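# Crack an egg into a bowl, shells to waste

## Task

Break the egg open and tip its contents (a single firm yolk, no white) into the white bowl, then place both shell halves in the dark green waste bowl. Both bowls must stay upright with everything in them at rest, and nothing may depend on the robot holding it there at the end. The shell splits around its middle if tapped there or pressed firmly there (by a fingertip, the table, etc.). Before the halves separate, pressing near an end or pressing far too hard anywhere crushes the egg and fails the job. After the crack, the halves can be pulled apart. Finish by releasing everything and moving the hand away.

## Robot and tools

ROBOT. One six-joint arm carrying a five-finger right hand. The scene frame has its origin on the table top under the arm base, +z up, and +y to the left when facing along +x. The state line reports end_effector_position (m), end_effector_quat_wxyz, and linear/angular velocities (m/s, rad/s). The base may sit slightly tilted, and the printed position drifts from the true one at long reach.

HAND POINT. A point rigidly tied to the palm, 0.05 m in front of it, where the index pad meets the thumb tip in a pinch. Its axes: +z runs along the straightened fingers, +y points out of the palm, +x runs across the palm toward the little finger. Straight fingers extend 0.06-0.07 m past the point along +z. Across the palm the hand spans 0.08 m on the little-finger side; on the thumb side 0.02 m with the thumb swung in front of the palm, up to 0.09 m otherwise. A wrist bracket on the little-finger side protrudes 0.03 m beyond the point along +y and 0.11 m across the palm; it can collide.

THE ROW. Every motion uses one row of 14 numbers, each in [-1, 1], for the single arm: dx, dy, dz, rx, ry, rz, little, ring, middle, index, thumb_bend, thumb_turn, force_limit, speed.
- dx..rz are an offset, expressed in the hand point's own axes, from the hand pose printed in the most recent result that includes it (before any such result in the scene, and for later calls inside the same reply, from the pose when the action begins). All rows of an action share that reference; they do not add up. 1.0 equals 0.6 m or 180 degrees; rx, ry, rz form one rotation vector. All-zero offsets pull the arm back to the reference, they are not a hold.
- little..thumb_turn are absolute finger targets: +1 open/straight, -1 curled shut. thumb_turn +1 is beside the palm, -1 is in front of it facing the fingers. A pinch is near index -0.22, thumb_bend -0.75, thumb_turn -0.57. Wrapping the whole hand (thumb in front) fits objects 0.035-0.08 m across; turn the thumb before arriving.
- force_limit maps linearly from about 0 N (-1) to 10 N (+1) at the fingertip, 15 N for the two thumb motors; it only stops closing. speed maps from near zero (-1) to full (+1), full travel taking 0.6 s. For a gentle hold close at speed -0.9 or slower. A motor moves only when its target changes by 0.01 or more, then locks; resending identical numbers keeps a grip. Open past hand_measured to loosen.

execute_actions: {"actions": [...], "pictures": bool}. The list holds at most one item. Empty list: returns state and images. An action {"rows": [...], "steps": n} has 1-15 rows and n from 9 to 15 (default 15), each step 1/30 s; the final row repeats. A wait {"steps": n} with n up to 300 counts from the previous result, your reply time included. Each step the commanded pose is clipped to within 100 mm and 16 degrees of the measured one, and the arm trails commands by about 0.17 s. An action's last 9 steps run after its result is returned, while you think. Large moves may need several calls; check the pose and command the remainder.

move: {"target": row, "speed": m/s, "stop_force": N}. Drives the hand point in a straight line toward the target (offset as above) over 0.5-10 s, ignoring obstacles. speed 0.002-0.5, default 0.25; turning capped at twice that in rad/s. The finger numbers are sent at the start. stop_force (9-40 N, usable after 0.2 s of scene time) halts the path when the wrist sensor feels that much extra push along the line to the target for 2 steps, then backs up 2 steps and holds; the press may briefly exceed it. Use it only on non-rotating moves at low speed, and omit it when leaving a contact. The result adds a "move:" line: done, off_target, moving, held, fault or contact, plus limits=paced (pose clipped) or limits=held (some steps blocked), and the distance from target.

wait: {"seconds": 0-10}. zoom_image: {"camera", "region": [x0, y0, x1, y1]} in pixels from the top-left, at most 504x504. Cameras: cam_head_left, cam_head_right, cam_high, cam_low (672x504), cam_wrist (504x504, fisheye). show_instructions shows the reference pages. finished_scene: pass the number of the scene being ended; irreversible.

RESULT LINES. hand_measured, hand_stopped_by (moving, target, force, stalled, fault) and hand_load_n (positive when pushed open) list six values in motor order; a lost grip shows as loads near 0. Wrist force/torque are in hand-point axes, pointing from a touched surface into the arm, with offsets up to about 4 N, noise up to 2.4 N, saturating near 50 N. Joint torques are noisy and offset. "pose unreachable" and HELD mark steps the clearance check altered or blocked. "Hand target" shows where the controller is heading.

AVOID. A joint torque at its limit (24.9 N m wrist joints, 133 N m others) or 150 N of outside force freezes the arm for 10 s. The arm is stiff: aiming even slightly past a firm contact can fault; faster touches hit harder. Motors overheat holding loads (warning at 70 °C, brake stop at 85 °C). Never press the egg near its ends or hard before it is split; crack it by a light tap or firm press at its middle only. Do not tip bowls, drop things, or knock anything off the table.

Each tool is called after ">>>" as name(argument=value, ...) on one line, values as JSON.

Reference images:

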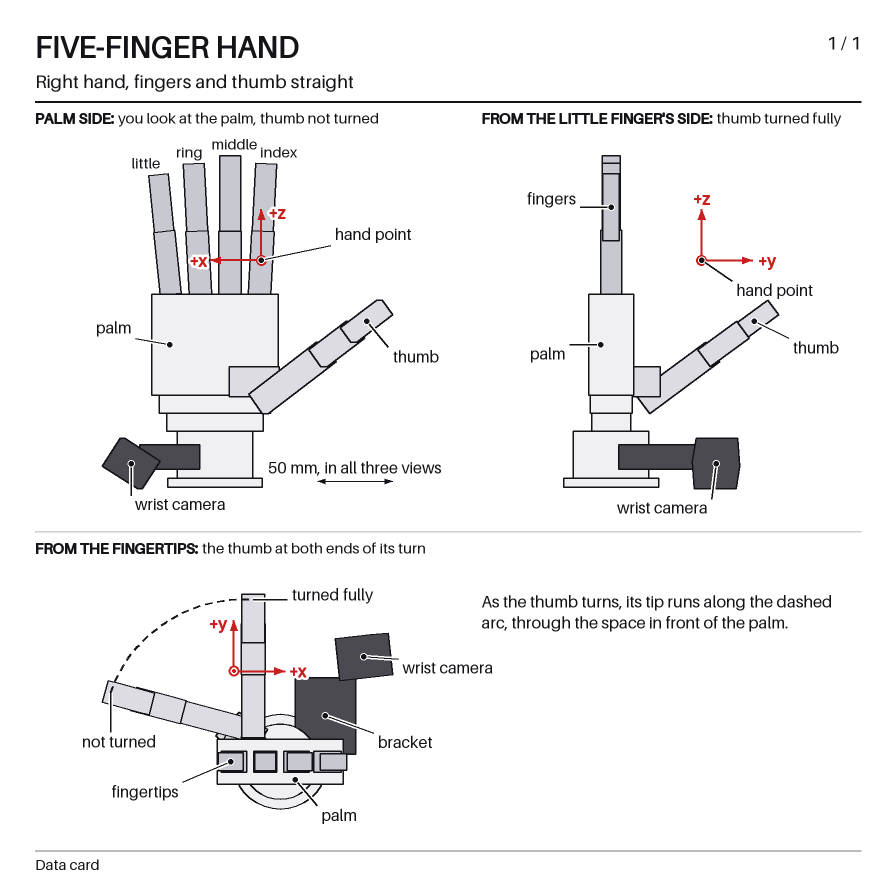

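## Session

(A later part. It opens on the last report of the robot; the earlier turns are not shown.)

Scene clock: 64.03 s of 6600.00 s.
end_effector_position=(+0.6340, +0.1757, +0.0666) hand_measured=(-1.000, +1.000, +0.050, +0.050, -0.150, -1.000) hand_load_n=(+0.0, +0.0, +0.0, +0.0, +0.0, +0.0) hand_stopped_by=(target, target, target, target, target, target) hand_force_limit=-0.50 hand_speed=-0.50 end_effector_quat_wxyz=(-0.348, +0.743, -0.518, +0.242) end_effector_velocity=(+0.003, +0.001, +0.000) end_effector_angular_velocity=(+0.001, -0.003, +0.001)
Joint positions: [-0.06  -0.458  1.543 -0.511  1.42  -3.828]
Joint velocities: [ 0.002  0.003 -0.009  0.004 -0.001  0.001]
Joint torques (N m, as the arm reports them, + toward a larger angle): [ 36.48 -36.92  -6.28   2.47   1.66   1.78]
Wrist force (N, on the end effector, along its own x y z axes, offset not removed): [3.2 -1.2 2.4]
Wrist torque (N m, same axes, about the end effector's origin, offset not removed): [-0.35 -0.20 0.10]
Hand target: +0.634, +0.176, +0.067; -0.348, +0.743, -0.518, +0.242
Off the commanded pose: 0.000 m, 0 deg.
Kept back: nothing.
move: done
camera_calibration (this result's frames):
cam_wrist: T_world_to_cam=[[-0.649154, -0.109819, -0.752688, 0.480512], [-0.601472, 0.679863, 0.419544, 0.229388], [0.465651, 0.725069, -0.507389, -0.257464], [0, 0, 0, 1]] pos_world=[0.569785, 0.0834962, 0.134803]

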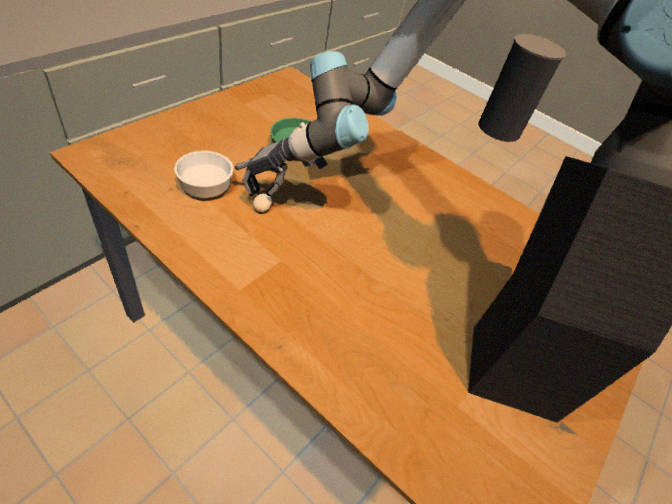

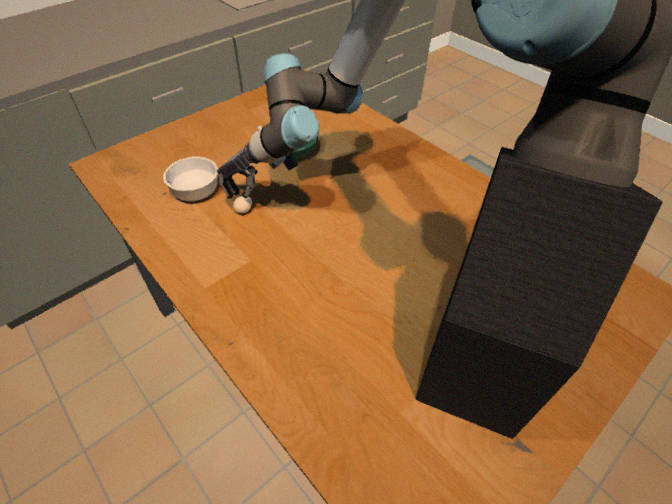

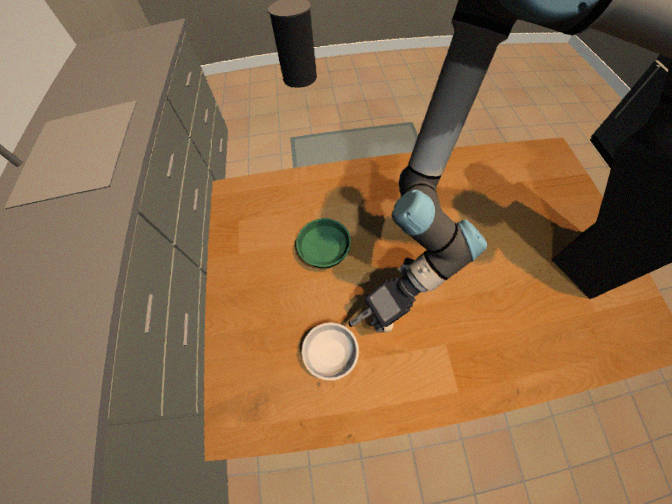

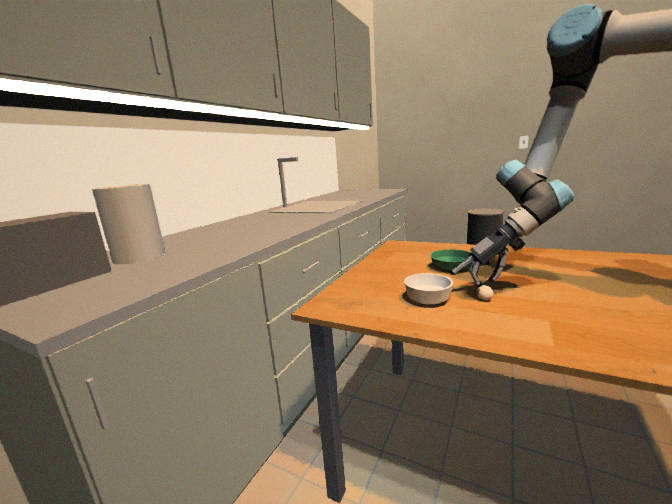

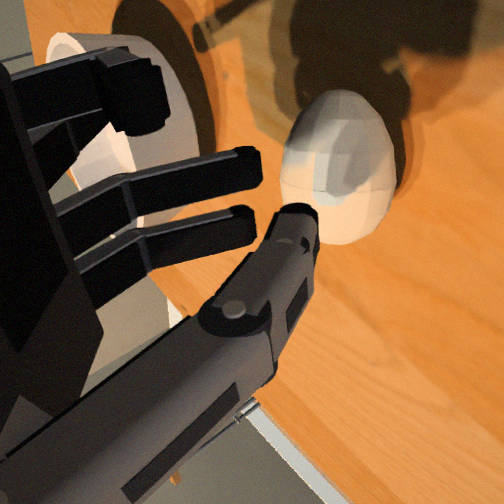

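>>> move(target=[-0.003,0,0,0.055,0,0,-1,-1,0.05,0.05,-0.15,-1,-0.5,0], speed=0.1)

>>> move(target=[0,0.036,0.021,0,0,0,-1,-1,0.05,0.05,-0.15,-1,-0.5,0], speed=0.006, stop_force=10)

Scene clock: 65.90 s of 6600.00 s.
end_effector_position=(+0.6334, +0.1774, +0.0667) hand_measured=(-1.000, -1.000, +0.050, +0.050, -0.150, -1.000) hand_load_n=(+0.0, +0.0, +0.0, +0.0, +0.0, +0.0) hand_stopped_by=(target, target, target, target, target, target) hand_force_limit=-0.50 hand_speed=0.00 end_effector_quat_wxyz=(-0.410, +0.710, -0.495, +0.286) end_effector_velocity=(+0.000, -0.000, -0.000) end_effector_angular_velocity=(+0.001, -0.002, -0.001)
Joint positions: [-0.116 -0.45   1.649 -0.756  1.262 -3.824]
Joint velocities: [-0.001  0.     0.    -0.002 -0.001  0.   ]
Joint torques (N m, as the arm reports them, + toward a larger angle): [  9.16 -34.45   6.59  -0.29  -3.05   1.5 ]
Wrist force (N, on the end effector, along its own x y z axes, offset not removed): [1.2 -1.5 -1.5]
Wrist torque (N m, same axes, about the end effector's origin, offset not removed): [-0.24 0.03 0.10]
Hand target: +0.633, +0.177, +0.067; -0.410, +0.710, -0.495, +0.286
Off the commanded pose: 0.000 m, 0 deg.
Kept back: nothing.
move: done
camera_calibration (this result's frames):
cam_wrist: T_world_to_cam=[[-0.518895, -0.061538, -0.85262, 0.395918], [-0.664325, 0.656729, 0.356901, 0.275954], [0.537978, 0.751611, -0.381655, -0.317264], [0, 0, 0, 1]] pos_world=[0.559444, 0.0815966, 0.117993]

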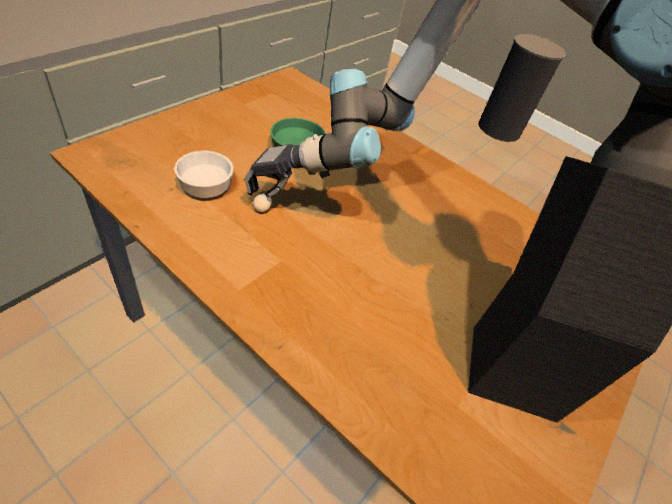

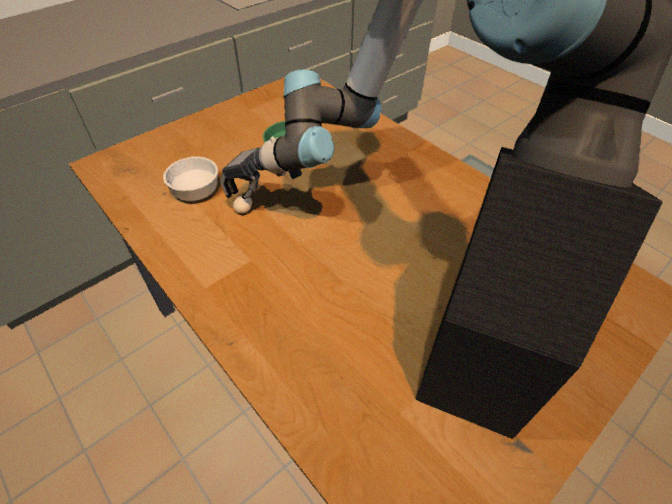

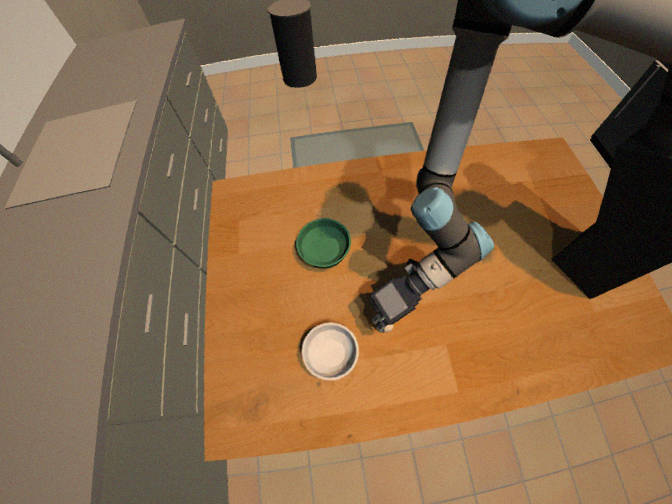

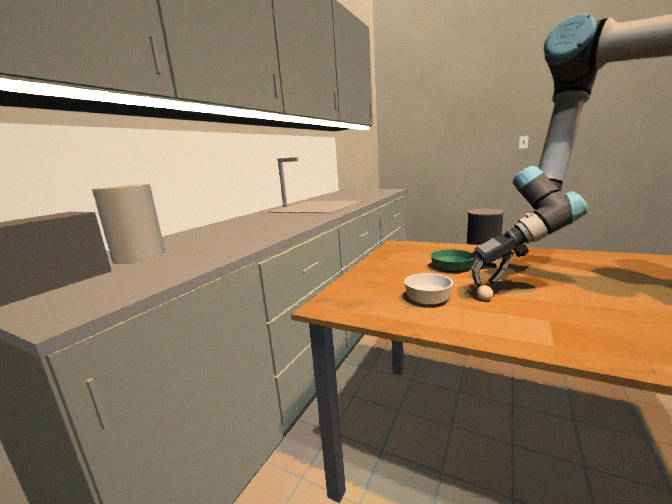

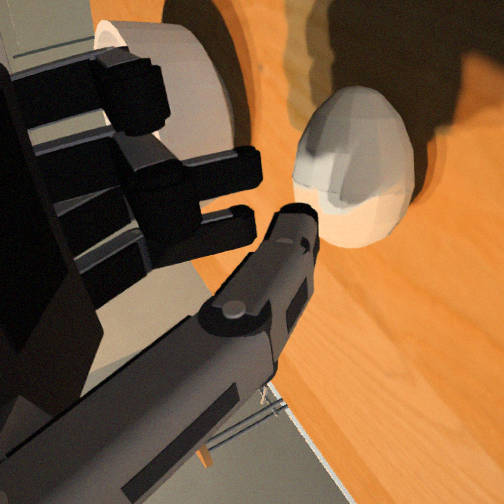

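Scene clock: 68.93 s of 6600.00 s.
end_effector_position=(+0.6335, +0.1773, +0.0508) hand_measured=(-1.000, -1.000, +0.050, +0.050, -0.152, -1.000) hand_load_n=(+0.0, +0.0, +2.0, +0.0, -3.5, +0.5) hand_stopped_by=(target, target, target, target, target, target) hand_force_limit=-0.50 hand_speed=0.00 end_effector_quat_wxyz=(-0.410, +0.710, -0.495, +0.286) end_effector_velocity=(-0.001, -0.001, +0.001) end_effector_angular_velocity=(-0.002, +0.003, -0.002)
Joint positions: [-0.128 -0.417  1.623 -0.762  1.251 -3.829]
Joint velocities: [ 0.    -0.004  0.004  0.001  0.004  0.   ]
Joint torques (N m, as the arm reports them, + toward a larger angle): [ 24.9  -41.75   4.49   1.14   3.41  -0.5 ]
Wrist force (N, on the end effector, along its own x y z axes, offset not removed): [-6.1 -11.2 -13.1]
Wrist torque (N m, same axes, about the end effector's origin, offset not removed): [0.24 1.01 -0.37]
Hand target: +0.633, +0.177, +0.051; -0.410, +0.710, -0.495, +0.286
Off the commanded pose: 0.009 m, 0 deg.
Kept back: nothing.
move: contact
camera_calibration (this result's frames):
cam_wrist: T_world_to_cam=[[-0.5187, -0.061562, -0.852737, 0.382338], [-0.66436, 0.656805, 0.356698, 0.281774], [0.538123, 0.751544, -0.381584, -0.323434], [0, 0, 0, 1]] pos_world=[0.559565, 0.0815417, 0.102109]

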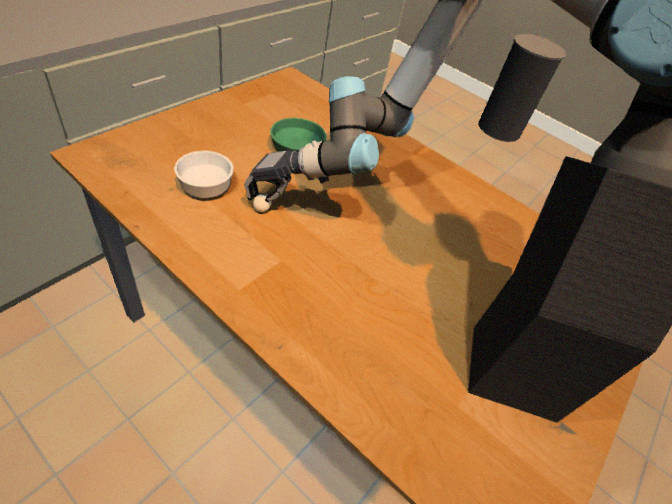

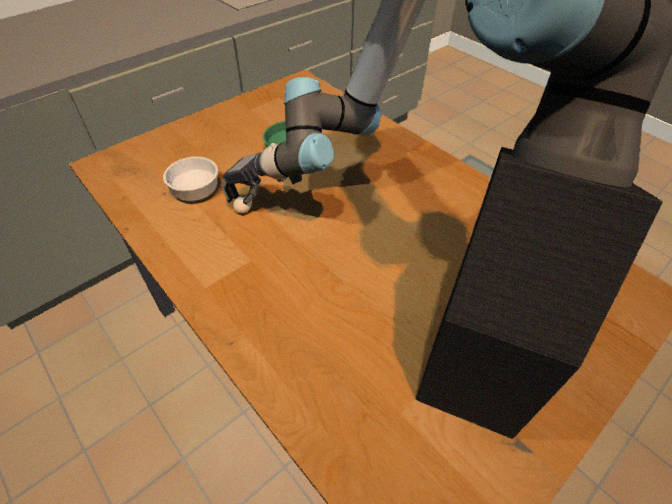

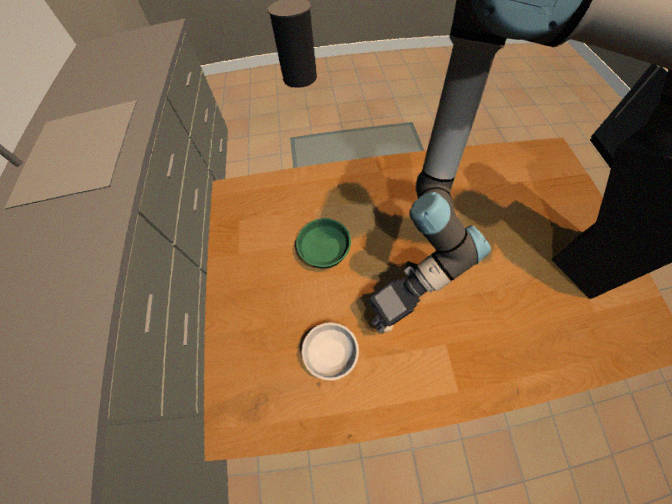

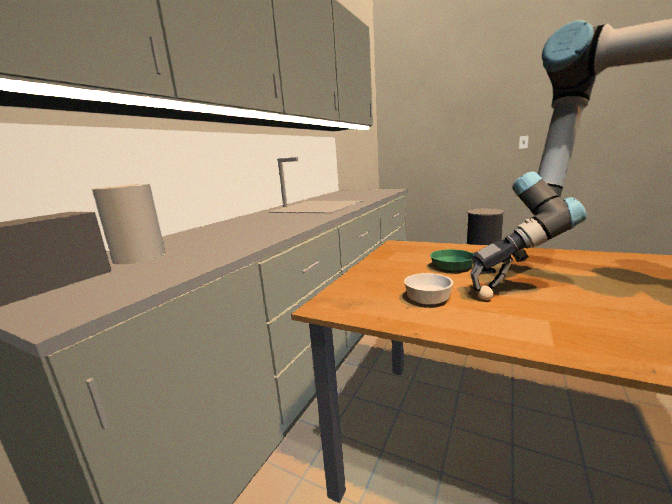

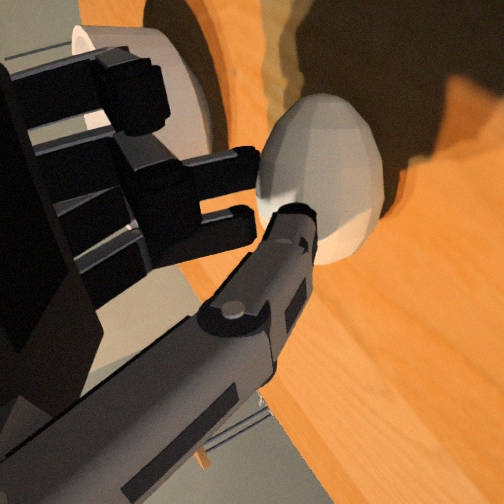

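Thumb is on the seam. Press more.

>>> move(target=[0,0.007,0.004,0,0,0,-1,-1,0.05,0.05,-0.15,-1,-0.5,0], speed=0.002, stop_force=18)

>>> zoom_image(camera="cam_wrist", region=[200, 70, 450, 320])

Scene clock: 70.23 s of 6600.00 s.
end_effector_position=(+0.6335, +0.1774, +0.0501) hand_measured=(-1.000, -1.000, +0.050, +0.050, -0.154, -1.000) hand_load_n=(+0.0, +0.0, +3.5, +0.0, -7.0, +0.5) hand_stopped_by=(target, target, target, target, target, target) hand_force_limit=-0.50 hand_speed=0.00 end_effector_quat_wxyz=(-0.410, +0.710, -0.495, +0.286) end_effector_velocity=(+0.001, -0.001, +0.001) end_effector_angular_velocity=(-0.001, -0.002, -0.001)
Joint positions: [-0.128 -0.415  1.622 -0.762  1.251 -3.83 ]
Joint velocities: [-0.    -0.002  0.001 -0.001  0.001 -0.   ]
Joint torques (N m, as the arm reports them, + toward a larger angle): [ 11.43 -37.3    5.05   0.47   2.33  -0.92]
Wrist force (N, on the end effector, along its own x y z axes, offset not removed): [-0.3 -21.5 -22.2]
Wrist torque (N m, same axes, about the end effector's origin, offset not removed): [0.17 0.19 -0.04]
Hand target: +0.633, +0.178, +0.050; -0.410, +0.710, -0.495, +0.286
Off the commanded pose: 0.004 m, 0 deg.
Kept back: nothing.
move: contact
camera_calibration (this result's frames):
cam_wrist: T_world_to_cam=[[-0.518663, -0.0615357, -0.852761, 0.381767], [-0.664457, 0.65668, 0.356747, 0.282014], [0.538038, 0.751655, -0.381484, -0.323745], [0, 0, 0, 1]] pos_world=[0.559582, 0.0816441, 0.101445]

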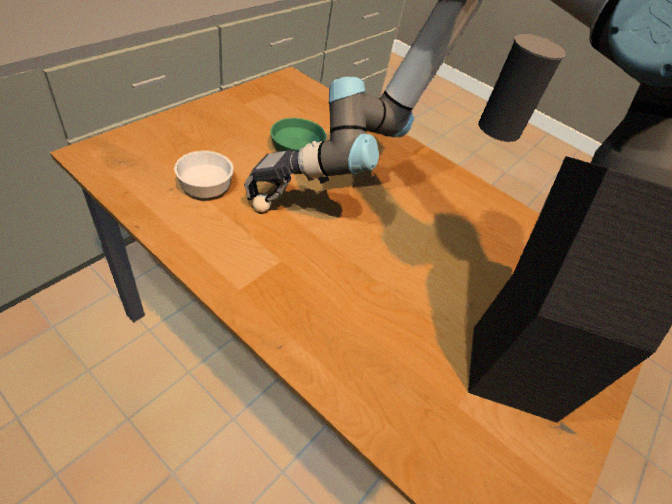

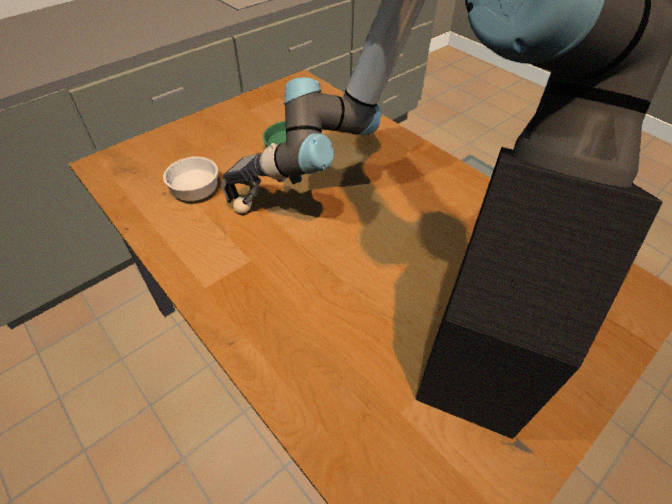

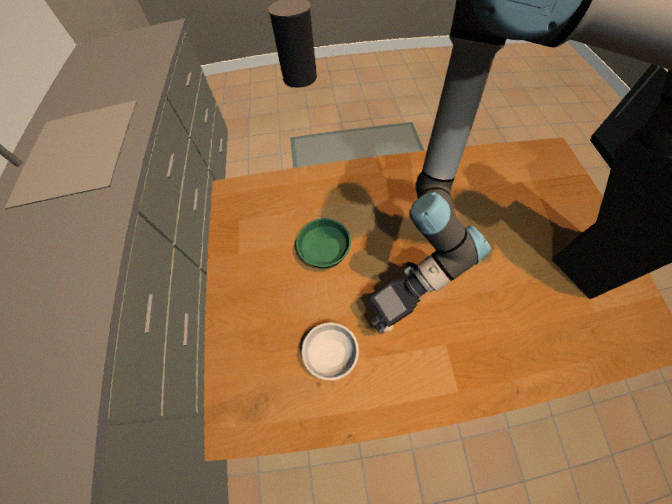

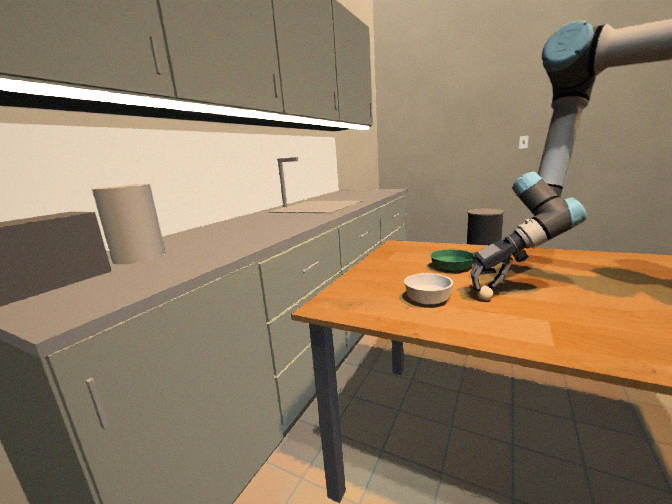

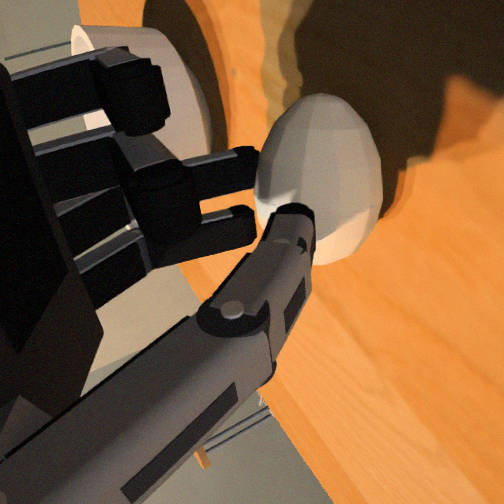

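Region (200, 70, 450, 320) of cam_wrist's 504x504 image, scaled by 2.016, with more detail than that image has.

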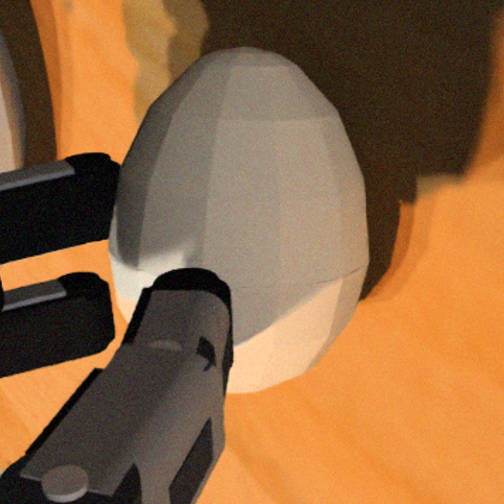

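>>> move(target=[0,0.007,0.004,0,0,0,-1,-1,0.05,0.05,-0.15,-1,-0.5,0], speed=0.002, stop_force=10)

>>> zoom_image(camera="cam_wrist", region=[200, 70, 450, 320])

Scene clock: 71.17 s of 6600.00 s.
end_effector_position=(+0.6335, +0.1775, +0.0497) hand_measured=(-1.000, -1.000, +0.050, +0.050, -0.154, -1.000) hand_load_n=(+0.0, +0.0, +4.5, +0.0, -9.5, +0.0) hand_stopped_by=(target, target, target, target, target, target) hand_force_limit=-0.50 hand_speed=0.00 end_effector_quat_wxyz=(-0.410, +0.710, -0.495, +0.286) end_effector_velocity=(+0.000, -0.000, +0.001) end_effector_angular_velocity=(-0.000, -0.002, -0.000)
Joint positions: [-0.128 -0.414  1.621 -0.762  1.25  -3.83 ]
Joint velocities: [-0.    -0.002  0.002 -0.001 -0.001 -0.   ]
Joint torques (N m, as the arm reports them, + toward a larger angle): [  9.08 -32.65   5.3    1.23   4.79  -2.16]
Wrist force (N, on the end effector, along its own x y z axes, offset not removed): [-3.2 -30.8 -29.6]
Wrist torque (N m, same axes, about the end effector's origin, offset not removed): [-0.16 0.59 -0.32]
Hand target: +0.633, +0.178, +0.050; -0.410, +0.710, -0.495, +0.285
Off the commanded pose: 0.004 m, 0 deg.
Kept back: nothing.
move: contact
camera_calibration (this result's frames):
cam_wrist: T_world_to_cam=[[-0.518613, -0.061438, -0.852799, 0.381394], [-0.664516, 0.656585, 0.356811, 0.282158], [0.538014, 0.751745, -0.38134, -0.323966], [0, 0, 0, 1]] pos_world=[0.559593, 0.0817111, 0.101034]

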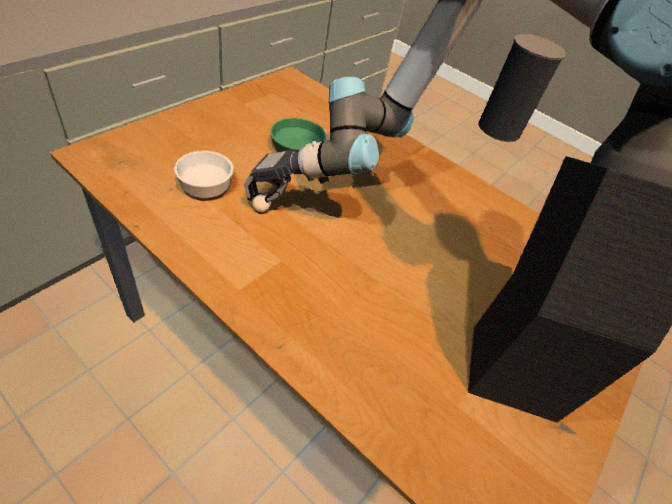

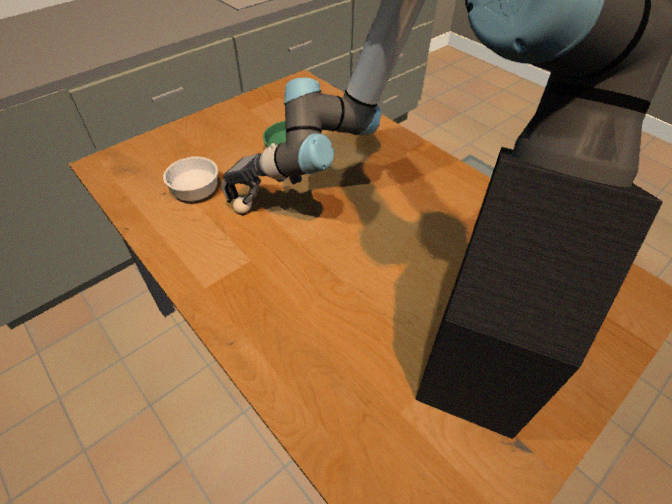

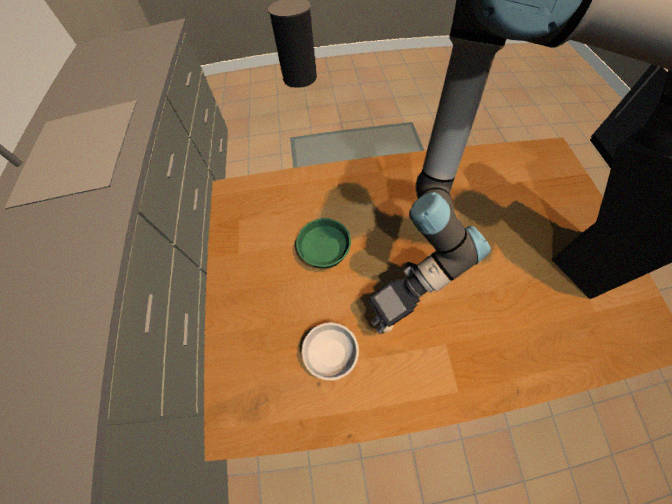

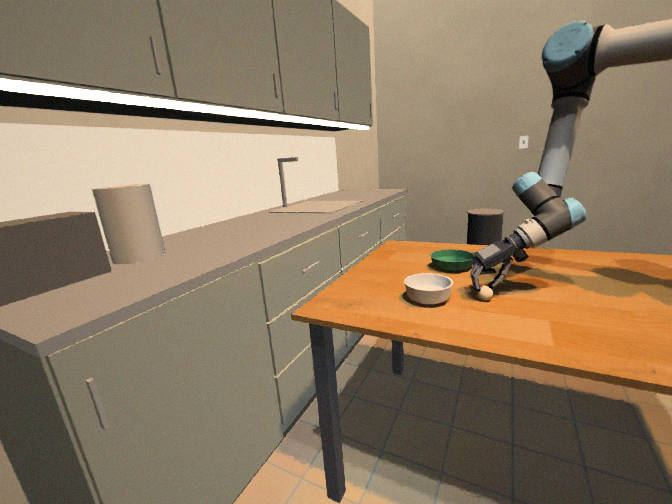

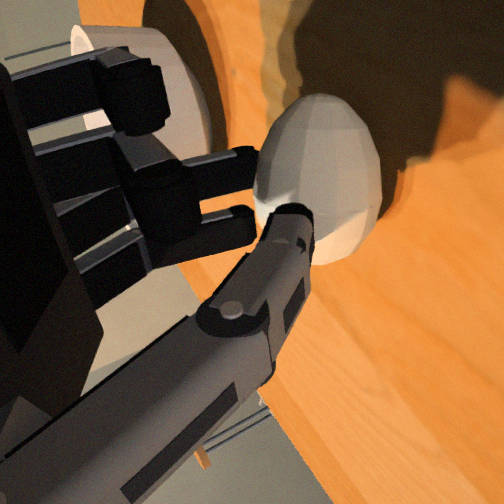

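Region (200, 70, 450, 320) of cam_wrist's 504x504 image, scaled by 2.016, with more detail than that image has.

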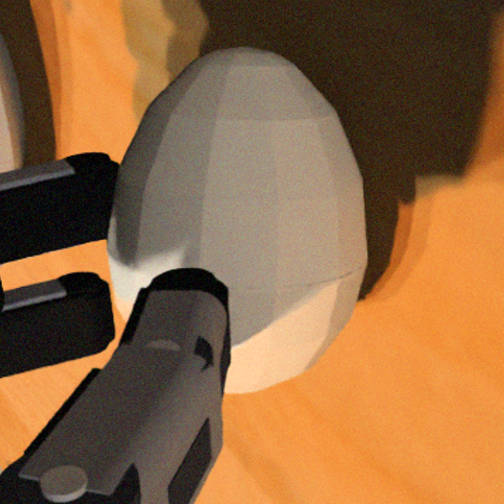

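>>> move(target=[0,0.007,0.004,0,0,0,-1,-1,0.05,0.05,-0.15,-1,-0.5,0], speed=0.002, stop_force=9)

>>> zoom_image(camera="cam_wrist", region=[200, 70, 450, 320])

Scene clock: 72.33 s of 6600.00 s.
end_effector_position=(+0.6336, +0.1774, +0.0488) hand_measured=(-1.000, -1.000, +0.050, +0.050, -0.156, -1.000) hand_load_n=(+0.0, +0.0, +7.0, +0.0, -12.5, -4.0) hand_stopped_by=(target, target, target, target, target, target) hand_force_limit=-0.50 hand_speed=0.00 end_effector_quat_wxyz=(-0.410, +0.710, -0.495, +0.286) end_effector_velocity=(+0.001, -0.001, +0.001) end_effector_angular_velocity=(-0.000, -0.003, -0.000)
Joint positions: [-0.129 -0.412  1.619 -0.763  1.25  -3.83 ]
Joint velocities: [-0.    -0.002  0.001 -0.001 -0.001  0.   ]
Joint torques (N m, as the arm reports them, + toward a larger angle): [  5.62 -27.16   6.35   1.67   4.79  -1.62]
Wrist force (N, on the end effector, along its own x y z axes, offset not removed): [4.9 -37.7 -36.6]
Wrist torque (N m, same axes, about the end effector's origin, offset not removed): [0.39 0.12 -0.31]
Hand target: +0.633, +0.177, +0.049; -0.410, +0.710, -0.495, +0.286
Off the commanded pose: 0.004 m, 0 deg.
Kept back: nothing.
move: contact
camera_calibration (this result's frames):
cam_wrist: T_world_to_cam=[[-0.518565, -0.0614833, -0.852825, 0.380598], [-0.664496, 0.656661, 0.35671, 0.282536], [0.538085, 0.751675, -0.381377, -0.324326], [0, 0, 0, 1]] pos_world=[0.559624, 0.0816577, 0.100109]

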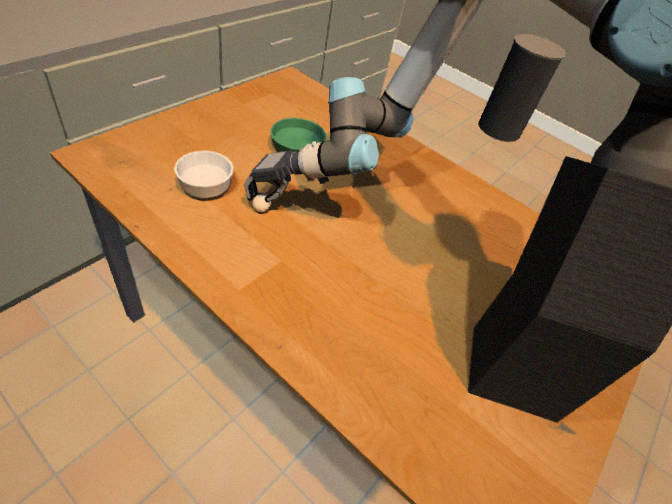

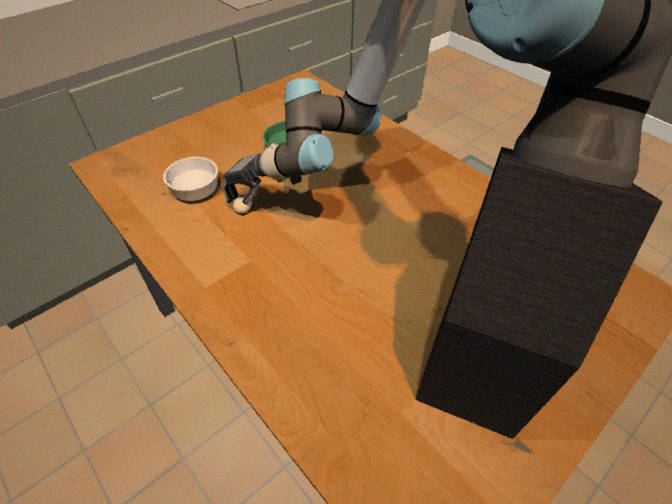

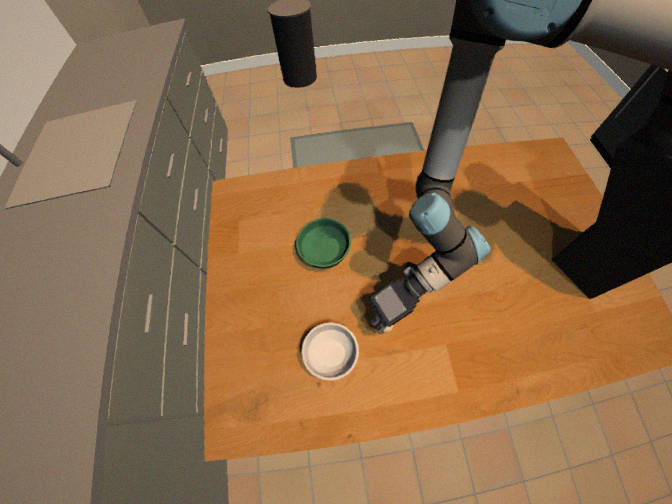

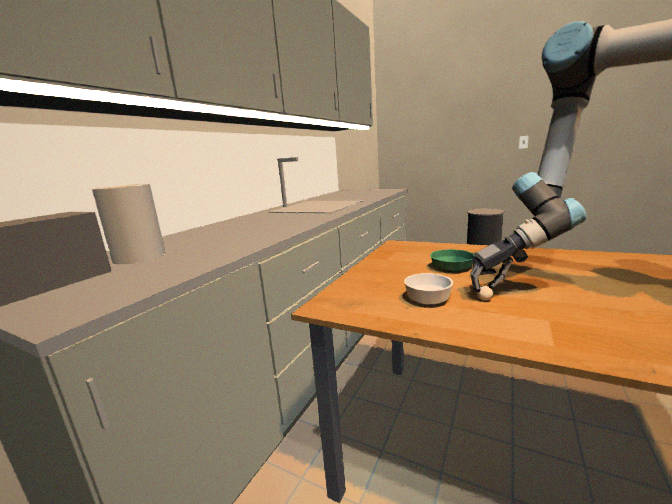

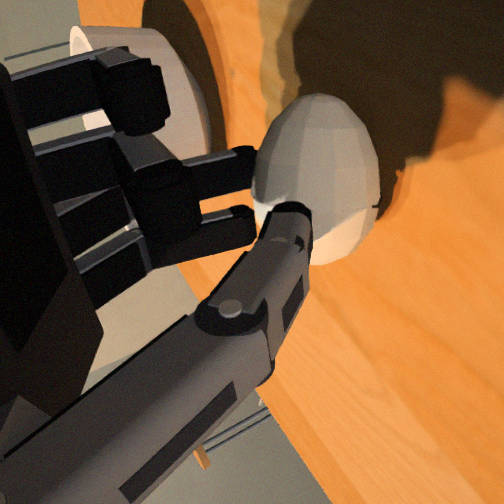

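Region (200, 70, 450, 320) of cam_wrist's 504x504 image, scaled by 2.016, with more detail than that image has.

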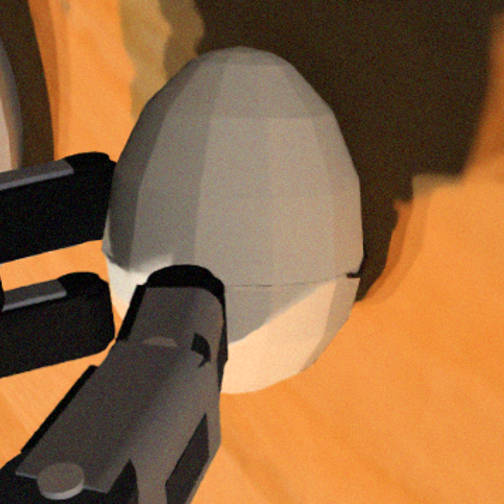

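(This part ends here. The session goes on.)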